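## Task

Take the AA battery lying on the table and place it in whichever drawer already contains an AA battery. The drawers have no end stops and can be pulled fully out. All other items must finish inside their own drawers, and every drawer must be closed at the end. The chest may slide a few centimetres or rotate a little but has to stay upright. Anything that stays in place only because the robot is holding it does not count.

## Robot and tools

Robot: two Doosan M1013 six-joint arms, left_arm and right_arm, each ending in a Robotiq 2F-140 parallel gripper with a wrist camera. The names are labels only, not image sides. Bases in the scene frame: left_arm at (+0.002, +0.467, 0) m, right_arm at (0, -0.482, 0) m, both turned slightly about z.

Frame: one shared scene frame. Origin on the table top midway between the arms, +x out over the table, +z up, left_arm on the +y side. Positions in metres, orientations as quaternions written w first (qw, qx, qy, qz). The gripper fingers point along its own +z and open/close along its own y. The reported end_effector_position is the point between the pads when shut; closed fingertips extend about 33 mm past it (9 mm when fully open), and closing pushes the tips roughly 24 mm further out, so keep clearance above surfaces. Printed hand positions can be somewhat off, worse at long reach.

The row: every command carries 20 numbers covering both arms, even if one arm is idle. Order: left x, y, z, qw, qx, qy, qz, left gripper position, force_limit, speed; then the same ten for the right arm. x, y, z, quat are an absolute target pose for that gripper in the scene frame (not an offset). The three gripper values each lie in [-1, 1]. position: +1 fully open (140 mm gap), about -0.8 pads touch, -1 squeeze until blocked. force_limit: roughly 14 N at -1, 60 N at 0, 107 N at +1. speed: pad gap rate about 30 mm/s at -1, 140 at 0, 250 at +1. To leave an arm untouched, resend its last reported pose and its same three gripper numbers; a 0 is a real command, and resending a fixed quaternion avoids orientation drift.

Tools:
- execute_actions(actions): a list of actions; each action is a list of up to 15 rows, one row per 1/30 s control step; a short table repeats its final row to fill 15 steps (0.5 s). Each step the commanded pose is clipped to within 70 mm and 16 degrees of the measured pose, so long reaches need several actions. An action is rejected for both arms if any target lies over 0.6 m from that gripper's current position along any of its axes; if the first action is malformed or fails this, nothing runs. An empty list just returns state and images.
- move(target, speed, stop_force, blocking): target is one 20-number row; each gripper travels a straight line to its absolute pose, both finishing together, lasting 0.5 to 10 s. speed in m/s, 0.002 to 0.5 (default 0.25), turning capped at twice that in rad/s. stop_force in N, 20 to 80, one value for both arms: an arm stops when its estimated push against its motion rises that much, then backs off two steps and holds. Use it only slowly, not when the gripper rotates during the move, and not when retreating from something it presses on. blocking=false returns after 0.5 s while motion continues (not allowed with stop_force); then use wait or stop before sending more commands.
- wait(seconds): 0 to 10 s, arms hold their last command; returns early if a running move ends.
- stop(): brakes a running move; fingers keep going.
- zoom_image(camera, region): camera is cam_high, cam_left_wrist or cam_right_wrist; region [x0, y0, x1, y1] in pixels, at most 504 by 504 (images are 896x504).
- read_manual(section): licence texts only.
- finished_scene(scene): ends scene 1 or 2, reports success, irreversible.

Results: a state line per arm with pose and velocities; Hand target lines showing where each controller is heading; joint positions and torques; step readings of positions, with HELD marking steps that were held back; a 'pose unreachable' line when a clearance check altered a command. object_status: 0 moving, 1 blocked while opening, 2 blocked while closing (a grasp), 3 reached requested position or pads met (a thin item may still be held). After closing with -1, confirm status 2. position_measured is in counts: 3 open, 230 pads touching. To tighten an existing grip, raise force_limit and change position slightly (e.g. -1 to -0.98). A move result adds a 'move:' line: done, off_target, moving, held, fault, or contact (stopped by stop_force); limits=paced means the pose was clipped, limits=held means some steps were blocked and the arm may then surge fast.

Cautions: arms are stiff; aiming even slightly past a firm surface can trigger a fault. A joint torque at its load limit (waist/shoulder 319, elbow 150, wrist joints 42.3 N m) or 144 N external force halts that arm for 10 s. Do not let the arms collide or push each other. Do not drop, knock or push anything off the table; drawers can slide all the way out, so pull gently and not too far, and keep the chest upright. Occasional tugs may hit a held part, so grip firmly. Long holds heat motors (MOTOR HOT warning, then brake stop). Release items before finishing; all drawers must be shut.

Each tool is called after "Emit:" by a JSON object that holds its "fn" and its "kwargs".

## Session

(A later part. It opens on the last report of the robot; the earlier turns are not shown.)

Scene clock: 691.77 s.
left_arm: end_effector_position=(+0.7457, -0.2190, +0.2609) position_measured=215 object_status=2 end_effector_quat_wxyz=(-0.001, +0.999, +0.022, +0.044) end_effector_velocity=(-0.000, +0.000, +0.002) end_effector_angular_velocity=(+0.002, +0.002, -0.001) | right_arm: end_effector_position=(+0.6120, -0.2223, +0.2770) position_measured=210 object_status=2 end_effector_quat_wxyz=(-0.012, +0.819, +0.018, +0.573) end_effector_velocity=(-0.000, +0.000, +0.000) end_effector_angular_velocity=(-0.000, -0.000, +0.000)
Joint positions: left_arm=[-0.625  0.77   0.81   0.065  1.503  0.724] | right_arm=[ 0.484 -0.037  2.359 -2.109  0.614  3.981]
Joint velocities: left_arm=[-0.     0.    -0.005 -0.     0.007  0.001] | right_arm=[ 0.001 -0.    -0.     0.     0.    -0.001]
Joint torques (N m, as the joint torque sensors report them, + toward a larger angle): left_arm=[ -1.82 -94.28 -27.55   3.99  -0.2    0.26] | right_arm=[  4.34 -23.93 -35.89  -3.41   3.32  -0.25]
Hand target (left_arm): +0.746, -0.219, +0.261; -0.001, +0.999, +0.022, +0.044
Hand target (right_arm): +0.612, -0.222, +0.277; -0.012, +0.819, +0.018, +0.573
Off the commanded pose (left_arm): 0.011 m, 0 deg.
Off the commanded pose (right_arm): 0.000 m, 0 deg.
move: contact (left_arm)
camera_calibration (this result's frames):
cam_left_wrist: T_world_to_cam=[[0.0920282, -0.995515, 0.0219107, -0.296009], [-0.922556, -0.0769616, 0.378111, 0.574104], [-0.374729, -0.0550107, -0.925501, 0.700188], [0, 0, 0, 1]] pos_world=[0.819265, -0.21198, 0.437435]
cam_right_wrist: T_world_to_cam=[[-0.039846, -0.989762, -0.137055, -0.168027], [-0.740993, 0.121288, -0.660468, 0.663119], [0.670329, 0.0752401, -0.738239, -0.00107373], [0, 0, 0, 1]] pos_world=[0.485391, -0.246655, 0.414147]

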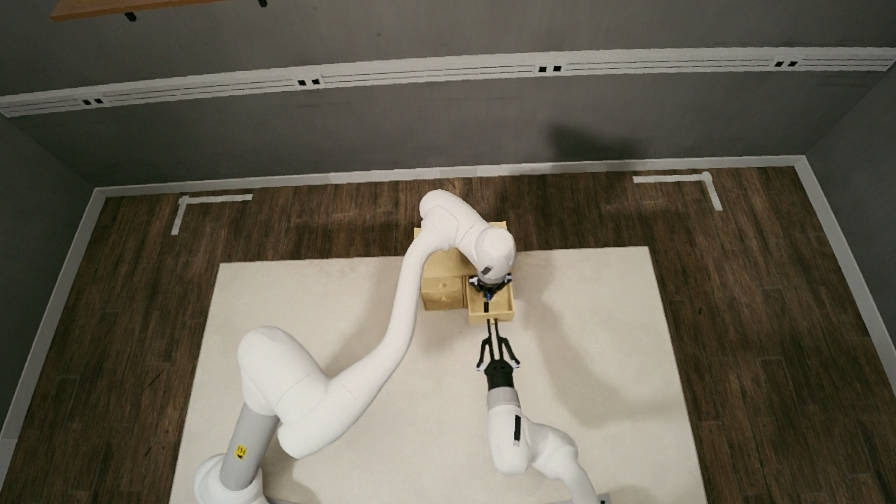

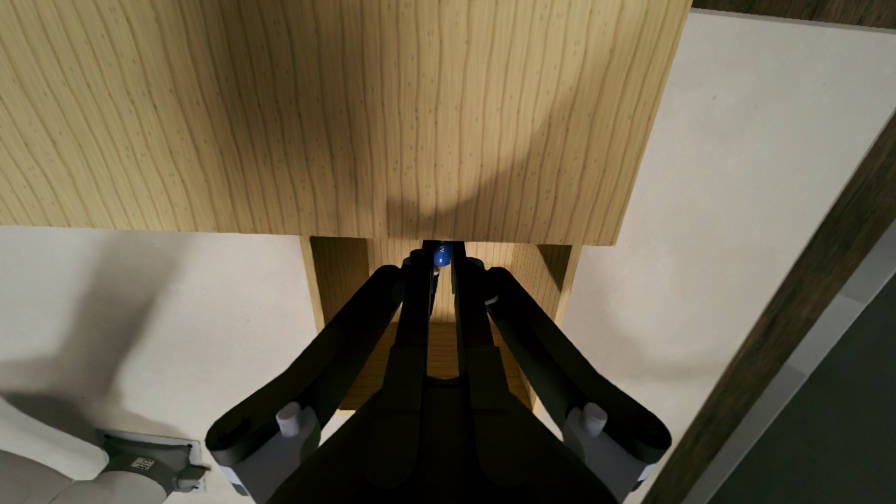

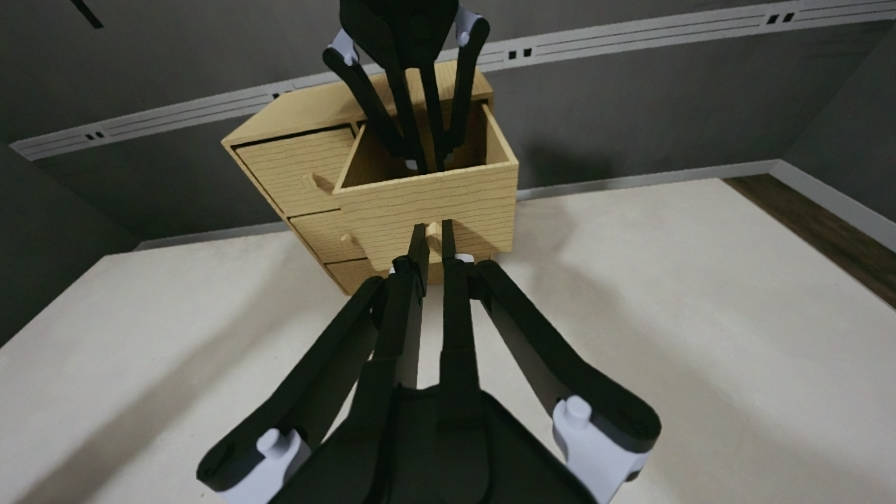

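Emit:
{"fn": "execute_actions", "kwargs": {"actions": [[[0.7457, -0.219, 0.262, -0.00095, 0.99881, 0.02178, 0.04361, -1, 0.1, -0.5, 0.612, -0.2223, 0.277, -0.0125, 0.819, 0.0179, 0.5735, -1, -0.2, -0.3],[0.7457, -0.219, 0.262, -0.00095, 0.99881, 0.02178, 0.04361, -1, 0.1, -0.5, 0.612, -0.2223, 0.277, -0.0125, 0.819, 0.0179, 0.5735, -1, -0.2, -0.3],[0.7457, -0.219, 0.262, -0.00095, 0.99881, 0.02178, 0.04361, -1, 0.1, -0.5, 0.612, -0.2223, 0.277, -0.0125, 0.819, 0.0179, 0.5735, -1, -0.2, -0.3],[0.7457, -0.219, 0.262, -0.00095, 0.99881, 0.02178, 0.04361, -0.5, 0.1, -0.8, 0.612, -0.2223, 0.277, -0.0125, 0.819, 0.0179, 0.5735, -1, -0.2, -0.3]]]}}

Emit:
{"fn": "zoom_image", "kwargs": {"camera": "cam_left_wrist", "region": [360, 220, 520, 340]}}

Scene clock: 703.43 s.
left_arm: end_effector_position=(+0.7457, -0.2191, +0.2619) position_measured=192 object_status=0 end_effector_quat_wxyz=(-0.001, +0.999, +0.022, +0.044) end_effector_velocity=(+0.000, +0.000, +0.001) end_effector_angular_velocity=(-0.000, -0.000, +0.000) | right_arm: end_effector_position=(+0.6120, -0.2223, +0.2770) position_measured=210 object_status=2 end_effector_quat_wxyz=(-0.013, +0.819, +0.018, +0.573) end_effector_velocity=(-0.000, +0.001, -0.000) end_effector_angular_velocity=(+0.001, +0.001, +0.001)
Joint positions: left_arm=[-0.625  0.771  0.807  0.065  1.506  0.724] | right_arm=[ 0.484 -0.037  2.359 -2.109  0.614  3.981]
Joint velocities: left_arm=[ 0.    -0.    -0.001  0.     0.001 -0.   ] | right_arm=[ 0.001  0.     0.    -0.    -0.001  0.001]
Joint torques (N m, as the joint torque sensors report them, + toward a larger angle): left_arm=[  -2.65 -116.88  -39.05    4.74   -0.84    0.08] | right_arm=[  3.09 -20.57 -29.72  -2.63   1.59   0.18]
Hand target (left_arm): +0.746, -0.219, +0.262; -0.001, +0.999, +0.022, +0.044
Hand target (right_arm): +0.612, -0.222, +0.277; -0.012, +0.819, +0.018, +0.573
Off the commanded pose (left_arm): 0.000 m, 0 deg.
Off the commanded pose (right_arm): 0.000 m, 0 deg.
Step readings (end_effector_position):
0: left_arm (+0.7456, -0.2190, +0.2611) | right_arm (+0.6120, -0.2223, +0.2770)
1: left_arm (+0.7456, -0.2190, +0.2612) | right_arm (+0.6120, -0.2223, +0.2770)
2: left_arm (+0.7456, -0.2190, +0.2614) | right_arm (+0.6120, -0.2223, +0.2770)
4: left_arm (+0.7456, -0.2190, +0.2617) | right_arm (+0.6120, -0.2223, +0.2770)
8: left_arm (+0.7456, -0.2191, +0.2617) | right_arm (+0.6120, -0.2223, +0.2770)
15: end_effector_position above
camera_calibration (this result's frames):
cam_left_wrist: T_world_to_cam=[[0.0920858, -0.995516, 0.0216553, -0.296064], [-0.922406, -0.0770908, 0.378449, 0.573508], [-0.375083, -0.0548248, -0.925369, 0.701351], [0, 0, 0, 1]] pos_world=[0.819335, -0.212072, 0.438376]
cam_right_wrist: T_world_to_cam=[[-0.039747, -0.989767, -0.137047, -0.168066], [-0.740914, 0.121219, -0.66057, 0.663136], [0.670423, 0.0752844, -0.73815, -0.00108592], [0, 0, 0, 1]] pos_world=[0.485374, -0.246649, 0.414213]

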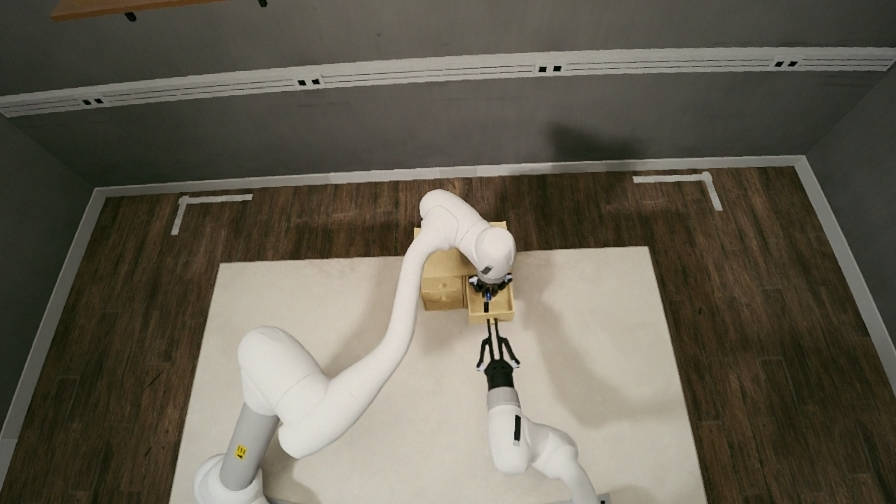

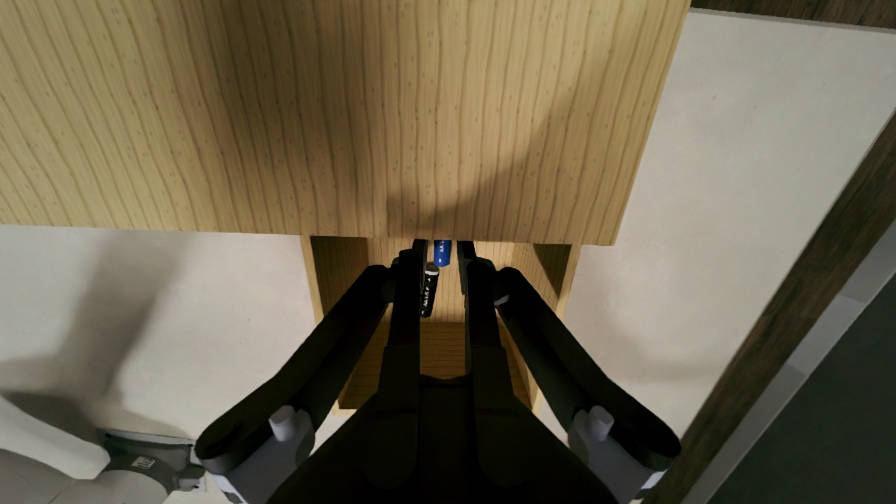

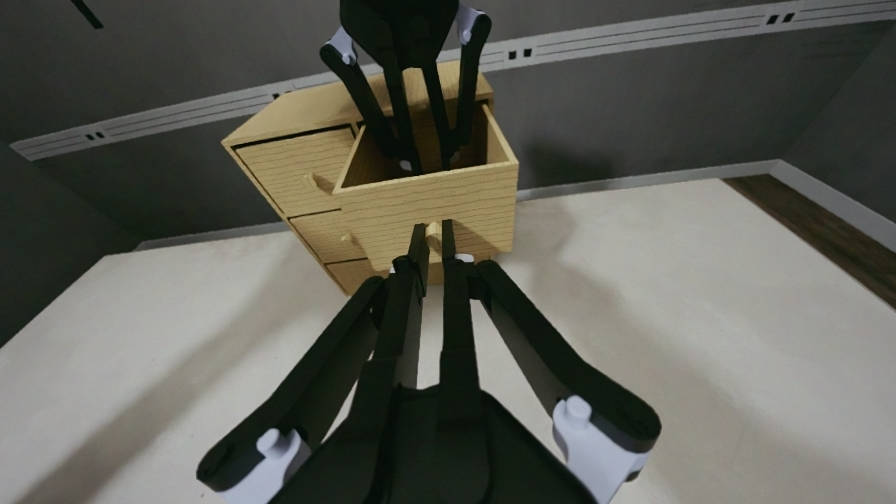

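Region (360, 220, 520, 340) of cam_left_wrist's 896x504 image, scaled by 3.150, with more detail than that image has; it fills the top 378 rows of this view, and the rest is white.

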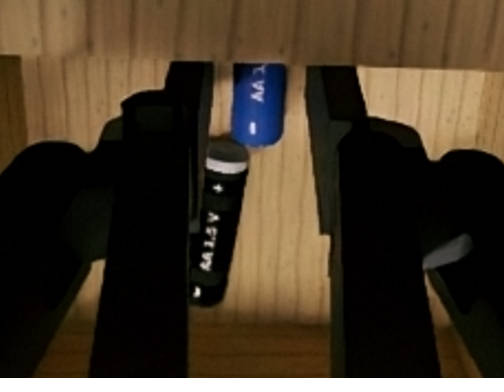

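Emit:
{"fn": "move", "kwargs": {"target": [0.74, -0.215, 0.37, -0.00095, 0.99881, 0.02178, 0.04361, -0.5, 0.1, -0.8, 0.642, -0.221, 0.277, -0.0125, 0.819, 0.0179, 0.5735, -1, -0.2, -0.3], "speed": 0.12}}

Scene clock: 716.57 s.
left_arm: end_effector_position=(+0.7400, -0.2150, +0.3699) position_measured=192 object_status=3 end_effector_quat_wxyz=(-0.001, +0.999, +0.022, +0.044) end_effector_velocity=(+0.000, -0.000, -0.000) end_effector_angular_velocity=(+0.001, +0.001, -0.001) | right_arm: end_effector_position=(+0.6420, -0.2210, +0.2770) position_measured=210 object_status=2 end_effector_quat_wxyz=(-0.012, +0.819, +0.018, +0.573) end_effector_velocity=(+0.001, -0.000, +0.000) end_effector_angular_velocity=(-0.000, -0.000, -0.001)
Joint positions: left_arm=[-0.626  0.779  0.599  0.066  1.706  0.735] | right_arm=[ 0.446  0.003  2.319 -2.158  0.591  4.008]
Joint velocities: left_arm=[-0.     0.002 -0.004  0.     0.004  0.001] | right_arm=[-0.001  0.    -0.001 -0.001 -0.    -0.   ]
Joint torques (N m, as the joint torque sensors report them, + toward a larger angle): left_arm=[  -0.31 -116.22  -38.65    4.62   -0.59    0.02] | right_arm=[  0.66 -23.59 -28.49  -2.77   1.88   0.04]
Hand target (left_arm): +0.740, -0.215, +0.370; -0.001, +0.999, +0.022, +0.044
Hand target (right_arm): +0.642, -0.221, +0.277; -0.012, +0.819, +0.018, +0.573
Off the commanded pose (left_arm): 0.000 m, 0 deg.
Off the commanded pose (right_arm): 0.000 m, 0 deg.
move: done
camera_calibration (this result's frames):
cam_left_wrist: T_world_to_cam=[[0.0924195, -0.995482, 0.0217623, -0.294092], [-0.922426, -0.077366, 0.378345, 0.527694], [-0.374952, -0.0550405, -0.925409, 0.799268], [0, 0, 0, 1]] pos_world=[0.813626, -0.207946, 0.546399]
cam_right_wrist: T_world_to_cam=[[-0.0398028, -0.989767, -0.137027, -0.165534], [-0.740973, 0.12124, -0.6605, 0.685167], [0.670354, 0.0752437, -0.738217, -0.021247], [0, 0, 0, 1]] pos_world=[0.515345, -0.245311, 0.414185]

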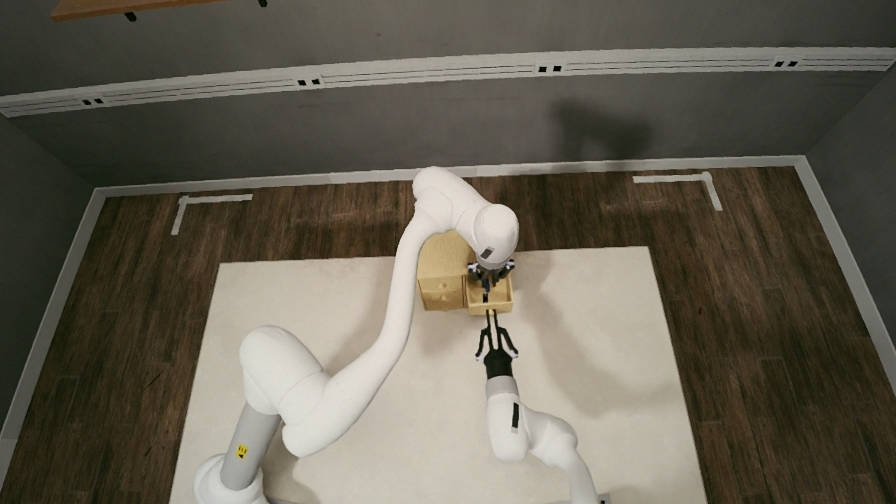

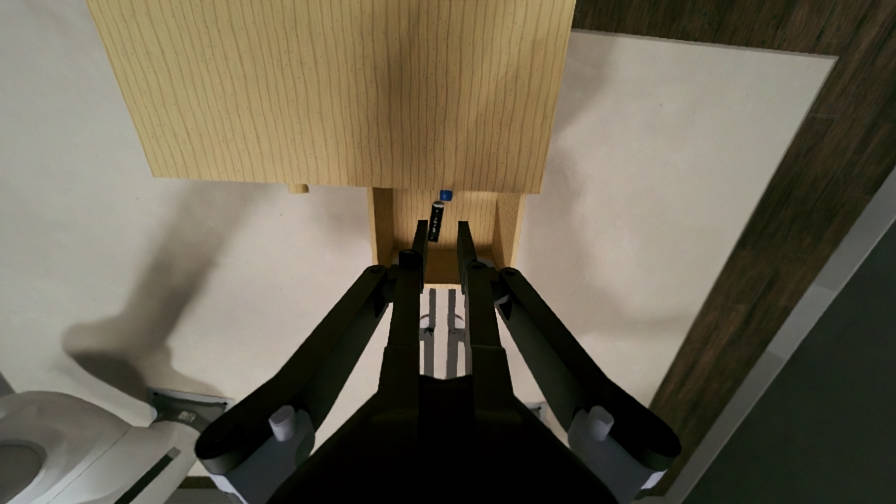

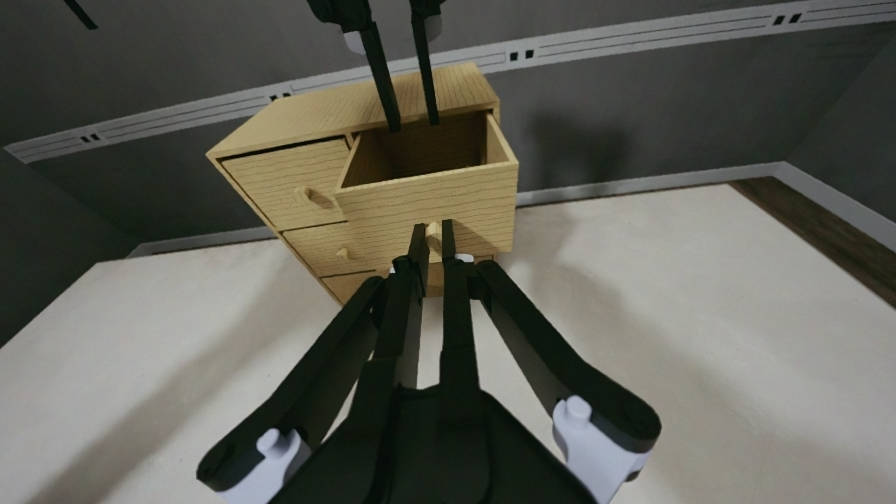

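Emit:
{"fn": "move", "kwargs": {"target": [0.72, -0.12, 0.42, -0.00095, 0.99881, 0.02178, 0.04361, -0.5, 0.1, -0.8, 0.742, -0.2166, 0.277, -0.0125, 0.819, 0.0179, 0.5735, -1, -0.2, -0.3], "speed": 0.09}}

Emit:
{"fn": "zoom_image", "kwargs": {"camera": "cam_right_wrist", "region": [300, 130, 560, 300]}}

Scene clock: 732.57 s.
left_arm: end_effector_position=(+0.7201, -0.1201, +0.4199) position_measured=192 object_status=3 end_effector_quat_wxyz=(-0.001, +0.999, +0.022, +0.044) end_effector_velocity=(-0.000, +0.001, +0.001) end_effector_angular_velocity=(+0.000, -0.000, -0.003) | right_arm: end_effector_position=(+0.7419, -0.2165, +0.2770) position_measured=210 object_status=2 end_effector_quat_wxyz=(-0.012, +0.819, +0.018, +0.573) end_effector_velocity=(+0.002, -0.001, +0.000) end_effector_angular_velocity=(+0.001, -0.001, -0.002)
Joint positions: left_arm=[-0.569  0.607  0.803  0.062  1.67   0.79 ] | right_arm=[ 0.347  0.134  2.175 -2.278  0.524  4.071]
Joint velocities: left_arm=[ 0.001 -0.002  0.002 -0.    -0.     0.004] | right_arm=[-0.002  0.002 -0.002 -0.001  0.001  0.002]
Joint torques (N m, as the joint torque sensors report them, + toward a larger angle): left_arm=[  -3.84 -101.27  -39.53    4.58   -0.66    0.08] | right_arm=[  0.51 -35.05 -28.57  -2.89   1.36  -0.26]
Hand target (left_arm): +0.720, -0.120, +0.420; -0.001, +0.999, +0.022, +0.044
Hand target (right_arm): +0.742, -0.216, +0.277; -0.012, +0.819, +0.018, +0.573
Off the commanded pose (left_arm): 0.000 m, 0 deg.
Off the commanded pose (right_arm): 0.000 m, 0 deg.
move: done
camera_calibration (this result's frames):
cam_left_wrist: T_world_to_cam=[[0.0920698, -0.995518, 0.0216171, -0.198558], [-0.922417, -0.0770918, 0.378424, 0.497784], [-0.375061, -0.0547813, -0.92538, 0.843389], [0, 0, 0, 1]] pos_world=[0.793768, -0.113091, 0.596375]
cam_right_wrist: T_world_to_cam=[[-0.0398259, -0.989772, -0.136985, -0.157112], [-0.740993, 0.121227, -0.660479, 0.758662], [0.67033, 0.075201, -0.738243, -0.0885233], [0, 0, 0, 1]] pos_world=[0.615246, -0.240818, 0.414207]

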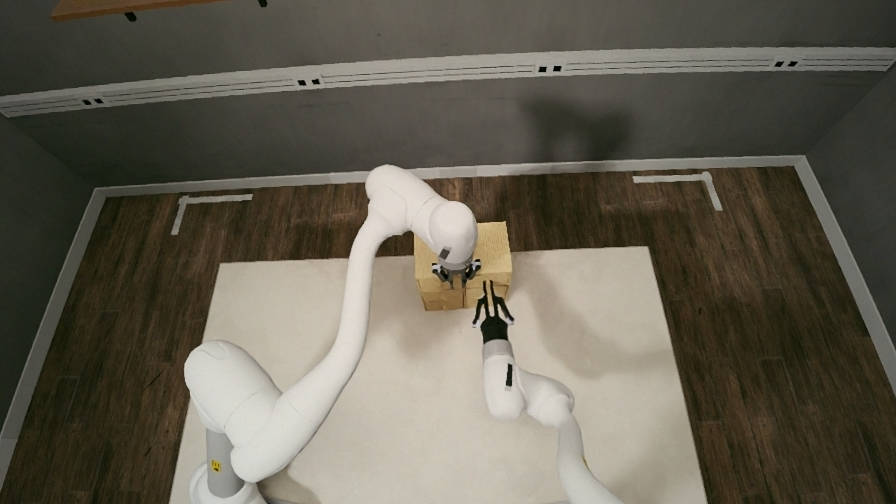

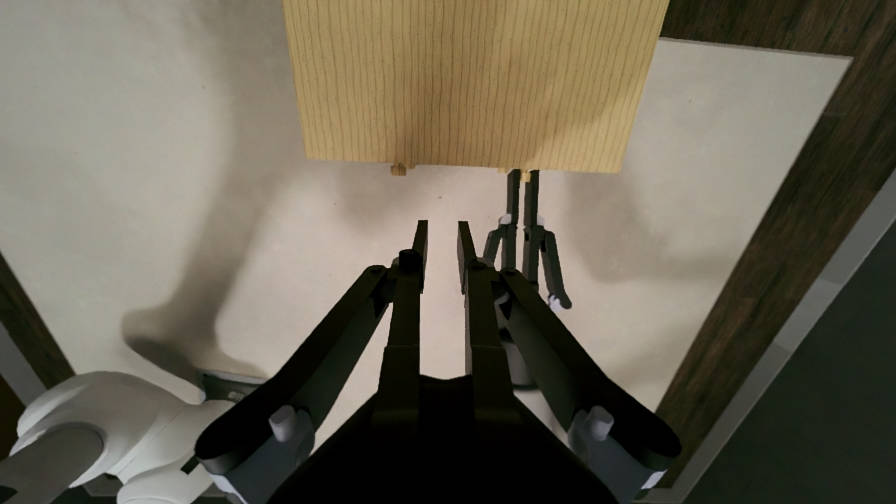

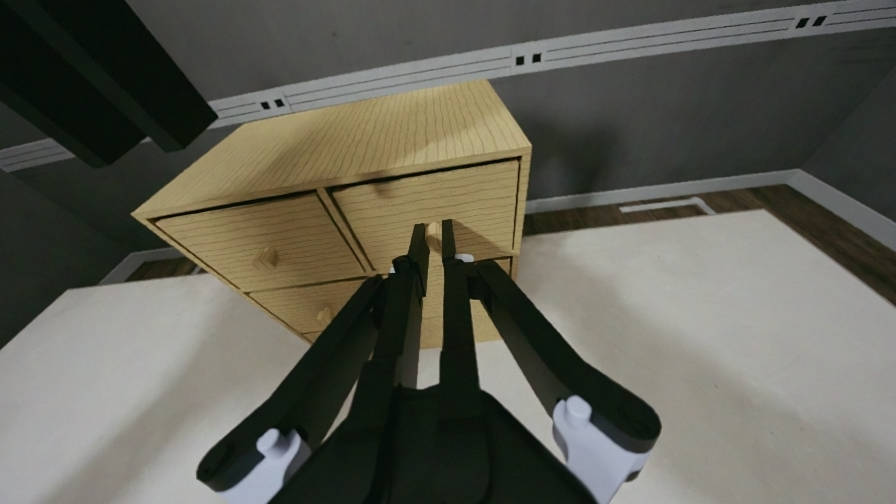

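Region (300, 130, 560, 300) of cam_right_wrist's 896x504 image, scaled by 1.938, with more detail than that image has; it fills the top 330 rows of this view, and the rest is white.

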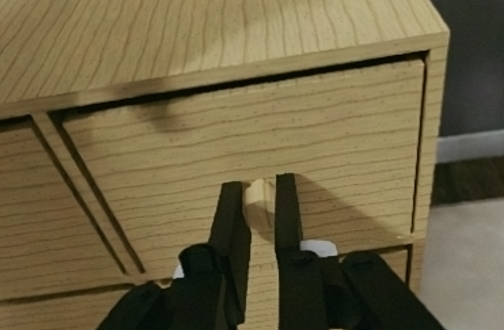

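Emit:
{"fn": "zoom_image", "kwargs": {"camera": "cam_left_wrist", "region": [370, 140, 630, 210]}}

Region (370, 140, 630, 210) of cam_left_wrist's 896x504 image, scaled by 1.938, with more detail than that image has; it fills the top 136 rows of this view, and the rest is white.

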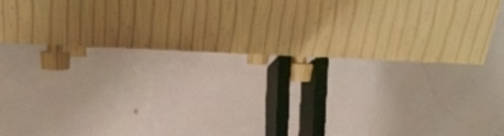

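Emit:
{"fn": "execute_actions", "kwargs": {"actions": [[[0.72, -0.12, 0.42, -0.00095, 0.99881, 0.02178, 0.04361, -0.5, 0.1, -0.8, 0.742, -0.2166, 0.277, -0.0125, 0.819, 0.0179, 0.5735, -0.3, -0.2, 0],[0.72, -0.12, 0.42, -0.00095, 0.99881, 0.02178, 0.04361, -0.5, 0.1, -0.8, 0.742, -0.2166, 0.277, -0.0125, 0.819, 0.0179, 0.5735, -0.3, -0.2, 0],[0.72, -0.12, 0.42, -0.00095, 0.99881, 0.02178, 0.04361, -0.5, 0.1, -0.8, 0.742, -0.2166, 0.277, -0.0125, 0.819, 0.0179, 0.5735, -0.3, -0.2, 0],[0.72, -0.12, 0.42, -0.00095, 0.99881, 0.02178, 0.04361, -0.5, 0.1, -0.8, 0.742, -0.2166, 0.277, -0.0125, 0.819, 0.0179, 0.5735, -0.3, -0.2, 0],[0.72, -0.12, 0.42, -0.00095, 0.99881, 0.02178, 0.04361, -0.5, 0.1, -0.8, 0.742, -0.2166, 0.277, -0.0125, 0.819, 0.0179, 0.5735, -0.3, -0.2, 0],[0.72, -0.12, 0.42, -0.00095, 0.99881, 0.02178, 0.04361, -0.5, 0.1, -0.8, 0.742, -0.2166, 0.277, -0.0125, 0.819, 0.0179, 0.5735, -0.3, -0.2, 0],[0.72, -0.12, 0.42, -0.00095, 0.99881, 0.02178, 0.04361, -0.5, 0.1, -0.8, 0.742, -0.2166, 0.277, -0.0125, 0.819, 0.0179, 0.5735, -0.3, -0.2, 0],[0.72, -0.12, 0.42, -0.00095, 0.99881, 0.02178, 0.04361, -0.5, 0.1, -0.8, 0.742, -0.2166, 0.277, -0.0125, 0.819, 0.0179, 0.5735, -0.3, -0.2, 0],[0.72, -0.12, 0.42, -0.00095, 0.99881, 0.02178, 0.04361, -0.5, 0.1, -0.8, 0.742, -0.2166, 0.277, -0.0125, 0.819, 0.0179, 0.5735, -0.3, -0.2, 0],[0.72, -0.119, 0.42, -0.00095, 0.99881, 0.02178, 0.04361, -0.5, 0.1, -0.8, 0.741, -0.2166, 0.277, -0.0125, 0.819, 0.0179, 0.5735, -0.3, -0.2, 0],[0.719, -0.117, 0.42, -0.00095, 0.99881, 0.02178, 0.04361, -0.5, 0.1, -0.8, 0.739, -0.2167, 0.277, -0.0125, 0.819, 0.0179, 0.5735, -0.3, -0.2, 0],[0.718, -0.114, 0.42, -0.00095, 0.99881, 0.02178, 0.04361, -0.5, 0.1, -0.8, 0.736, -0.2168, 0.277, -0.0125, 0.819, 0.0179, 0.5735, -0.3, -0.2, 0],[0.717, -0.11, 0.42, -0.00095, 0.99881, 0.02178, 0.04361, -0.5, 0.1, -0.8, 0.732, -0.217, 0.277, -0.0125, 0.819, 0.0179, 0.5735, -0.3, -0.2, 0],[0.715, -0.105, 0.42, -0.00095, 0.99881, 0.02178, 0.04361, -0.5, 0.1, -0.8, 0.727, -0.2172, 0.277, -0.0125, 0.819, 0.0179, 0.5735, -0.3, -0.2, 0],[0.713, -0.1, 0.42, -0.00095, 0.99881, 0.02178, 0.04361, -0.5, 0.1, -0.8, 0.722, -0.2174, 0.277, -0.0125, 0.819, 0.0179, 0.5735, -0.3, -0.2, 0]],[[0.711, -0.095, 0.42, -0.00095, 0.99881, 0.02178, 0.04361, -0.5, 0.1, -0.8, 0.717, -0.2177, 0.277, -0.0125, 0.819, 0.0179, 0.5735, -0.3, -0.2, 0],[0.709, -0.09, 0.42, -0.00095, 0.99881, 0.02178, 0.04361, -0.5, 0.1, -0.8, 0.712, -0.2179, 0.277, -0.0125, 0.819, 0.0179, 0.5735, -0.3, -0.2, 0],[0.707, -0.085, 0.42, -0.00095, 0.99881, 0.02178, 0.04361, -0.5, 0.1, -0.8, 0.707, -0.2181, 0.277, -0.0125, 0.819, 0.0179, 0.5735, -0.3, -0.2, 0],[0.705, -0.08, 0.42, -0.00095, 0.99881, 0.02178, 0.04361, -0.5, 0.1, -0.8, 0.702, -0.2183, 0.277, -0.0125, 0.819, 0.0179, 0.5735, -0.3, -0.2, 0],[0.703, -0.076, 0.42, -0.00095, 0.99881, 0.02178, 0.04361, -0.5, 0.1, -0.8, 0.698, -0.2185, 0.277, -0.0125, 0.819, 0.0179, 0.5735, -0.3, -0.2, 0],[0.702, -0.073, 0.42, -0.00095, 0.99881, 0.02178, 0.04361, -0.5, 0.1, -0.8, 0.695, -0.2186, 0.277, -0.0125, 0.819, 0.0179, 0.5735, -0.3, -0.2, 0],[0.701, -0.071, 0.42, -0.00095, 0.99881, 0.02178, 0.04361, -0.5, 0.1, -0.8, 0.693, -0.2187, 0.277, -0.0125, 0.819, 0.0179, 0.5735, -0.3, -0.2, 0],[0.7, -0.07, 0.42, -0.00095, 0.99881, 0.02178, 0.04361, -0.5, 0.1, -0.8, 0.692, -0.2188, 0.277, -0.0125, 0.819, 0.0179, 0.5735, -0.3, -0.2, 0]]]}}

Emit:
{"fn": "zoom_image", "kwargs": {"camera": "cam_right_wrist", "region": [160, 60, 560, 330]}}

Scene clock: 793.03 s.
left_arm: end_effector_position=(+0.7003, -0.0704, +0.4200) position_measured=192 object_status=3 end_effector_quat_wxyz=(-0.001, +0.999, +0.022, +0.044) end_effector_velocity=(-0.002, +0.006, +0.002) end_effector_angular_velocity=(-0.003, -0.003, -0.001) | right_arm: end_effector_position=(+0.6925, -0.2188, +0.2770) position_measured=167 object_status=3 end_effector_quat_wxyz=(-0.013, +0.819, +0.018, +0.573) end_effector_velocity=(-0.006, -0.000, +0.001) end_effector_angular_velocity=(+0.000, -0.001, -0.001)
Joint positions: left_arm=[-0.542  0.51   0.958  0.06   1.611  0.813] | right_arm=[ 0.391  0.07   2.249 -2.228  0.556  4.047]
Joint velocities: left_arm=[ 0.003 -0.013  0.018 -0.    -0.009  0.003] | right_arm=[ 0.006 -0.008  0.008  0.01   0.005 -0.006]
Joint torques (N m, as the joint torque sensors report them, + toward a larger angle): left_arm=[ -3.58 -90.86 -40.3    4.45  -1.08   0.11] | right_arm=[  3.41 -27.2  -30.73  -2.84   1.27   0.62]
Hand target (left_arm): +0.700, -0.070, +0.420; -0.001, +0.999, +0.022, +0.044
Hand target (right_arm): +0.692, -0.219, +0.277; -0.013, +0.819, +0.018, +0.573
Off the commanded pose (left_arm): 0.001 m, 0 deg.
Off the commanded pose (right_arm): 0.001 m, 0 deg.
Step readings (end_effector_position; steps 1 to 15: 1st action; 16 to 30: 2nd action):
0: left_arm (+0.7201, -0.1199, +0.4200) | right_arm (+0.7420, -0.2165, +0.2770)
1: left_arm (+0.7201, -0.1199, +0.4200) | right_arm (+0.7420, -0.2165, +0.2770)
2: left_arm (+0.7201, -0.1199, +0.4200) | right_arm (+0.7420, -0.2165, +0.2770)
4: left_arm (+0.7201, -0.1199, +0.4200) | right_arm (+0.7420, -0.2165, +0.2770)
8: left_arm (+0.7201, -0.1199, +0.4200) | right_arm (+0.7421, -0.2166, +0.2770)
15: left_arm (+0.7174, -0.1121, +0.4199) | right_arm (+0.7338, -0.2169, +0.2769)
16: left_arm (+0.7162, -0.1087, +0.4199) | right_arm (+0.7302, -0.2171, +0.2769)
17: left_arm (+0.7148, -0.1048, +0.4199) | right_arm (+0.7262, -0.2173, +0.2768)
19: left_arm (+0.7114, -0.0962, +0.4199) | right_arm (+0.7174, -0.2177, +0.2768)
23: left_arm (+0.7044, -0.0789, +0.4200) | right_arm (+0.7005, -0.2185, +0.2767)
30: end_effector_position above
camera_calibration (this result's frames):
cam_left_wrist: T_world_to_cam=[[0.0920639, -0.99552, 0.0215433, -0.147297], [-0.922387, -0.07711, 0.378492, 0.483222], [-0.375136, -0.0547168, -0.925354, 0.838795], [0, 0, 0, 1]] pos_world=[0.77394, -0.0634802, 0.59646]
cam_right_wrist: T_world_to_cam=[[-0.0397287, -0.98976, -0.137101, -0.161463], [-0.740917, 0.121241, -0.660562, 0.722318], [0.670421, 0.0753368, -0.738147, -0.0553513], [0, 0, 0, 1]] pos_world=[0.565872, -0.243214, 0.414142]

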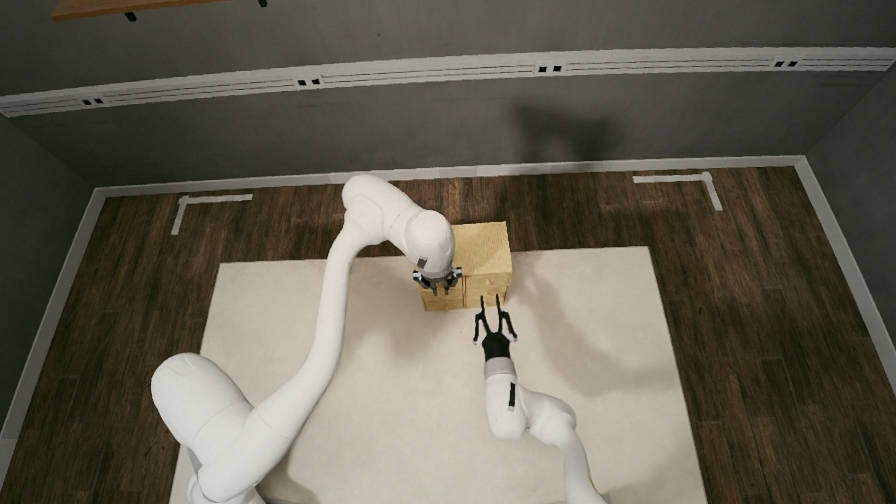

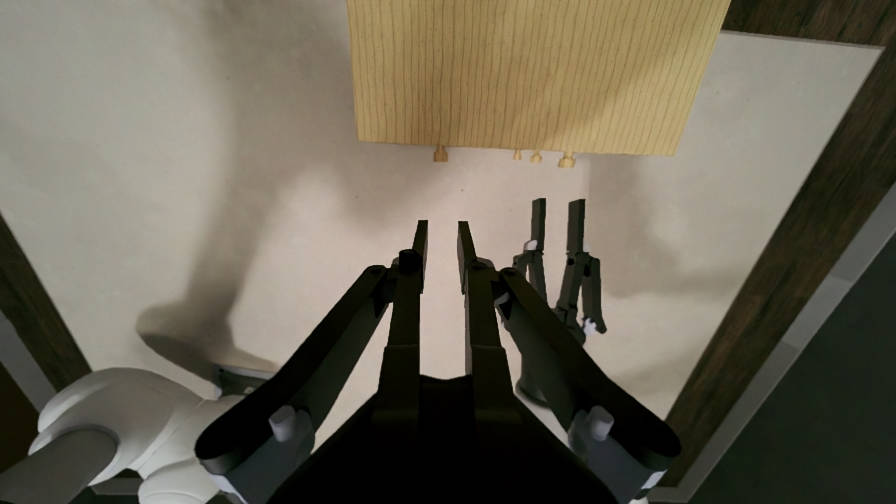

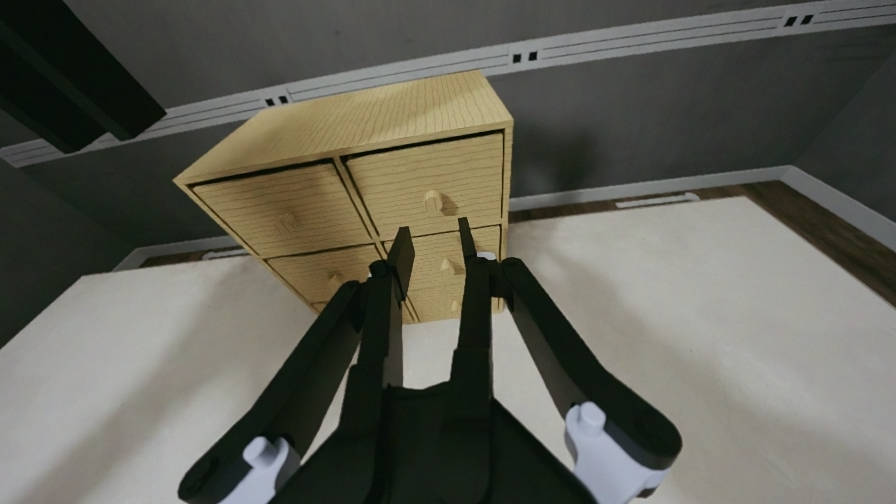

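Region (160, 60, 560, 330) of cam_right_wrist's 896x504 image, scaled by 1.260, with more detail than that image has; it fills the top 340 rows of this view, and the rest is white.

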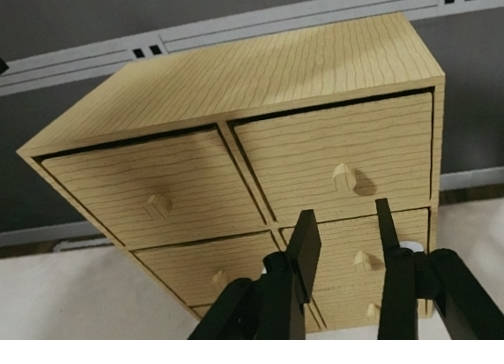

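The left wrist camera looks straight down the chest's front face, so I'll use it to check that the drawers are flush.

Emit:
{"fn": "zoom_image", "kwargs": {"camera": "cam_left_wrist", "region": [420, 130, 690, 180]}}

Region (420, 130, 690, 180) of cam_left_wrist's 896x504 image, scaled by 1.867, with more detail than that image has; it fills the top 93 rows of this view, and the rest is white.

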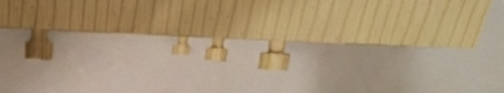

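All drawers are flush and the battery is inside, so I'm ending scene 1.

Emit:
{"fn": "finished_scene", "kwargs": {"scene": 1}}

The scene is finished: the task was done.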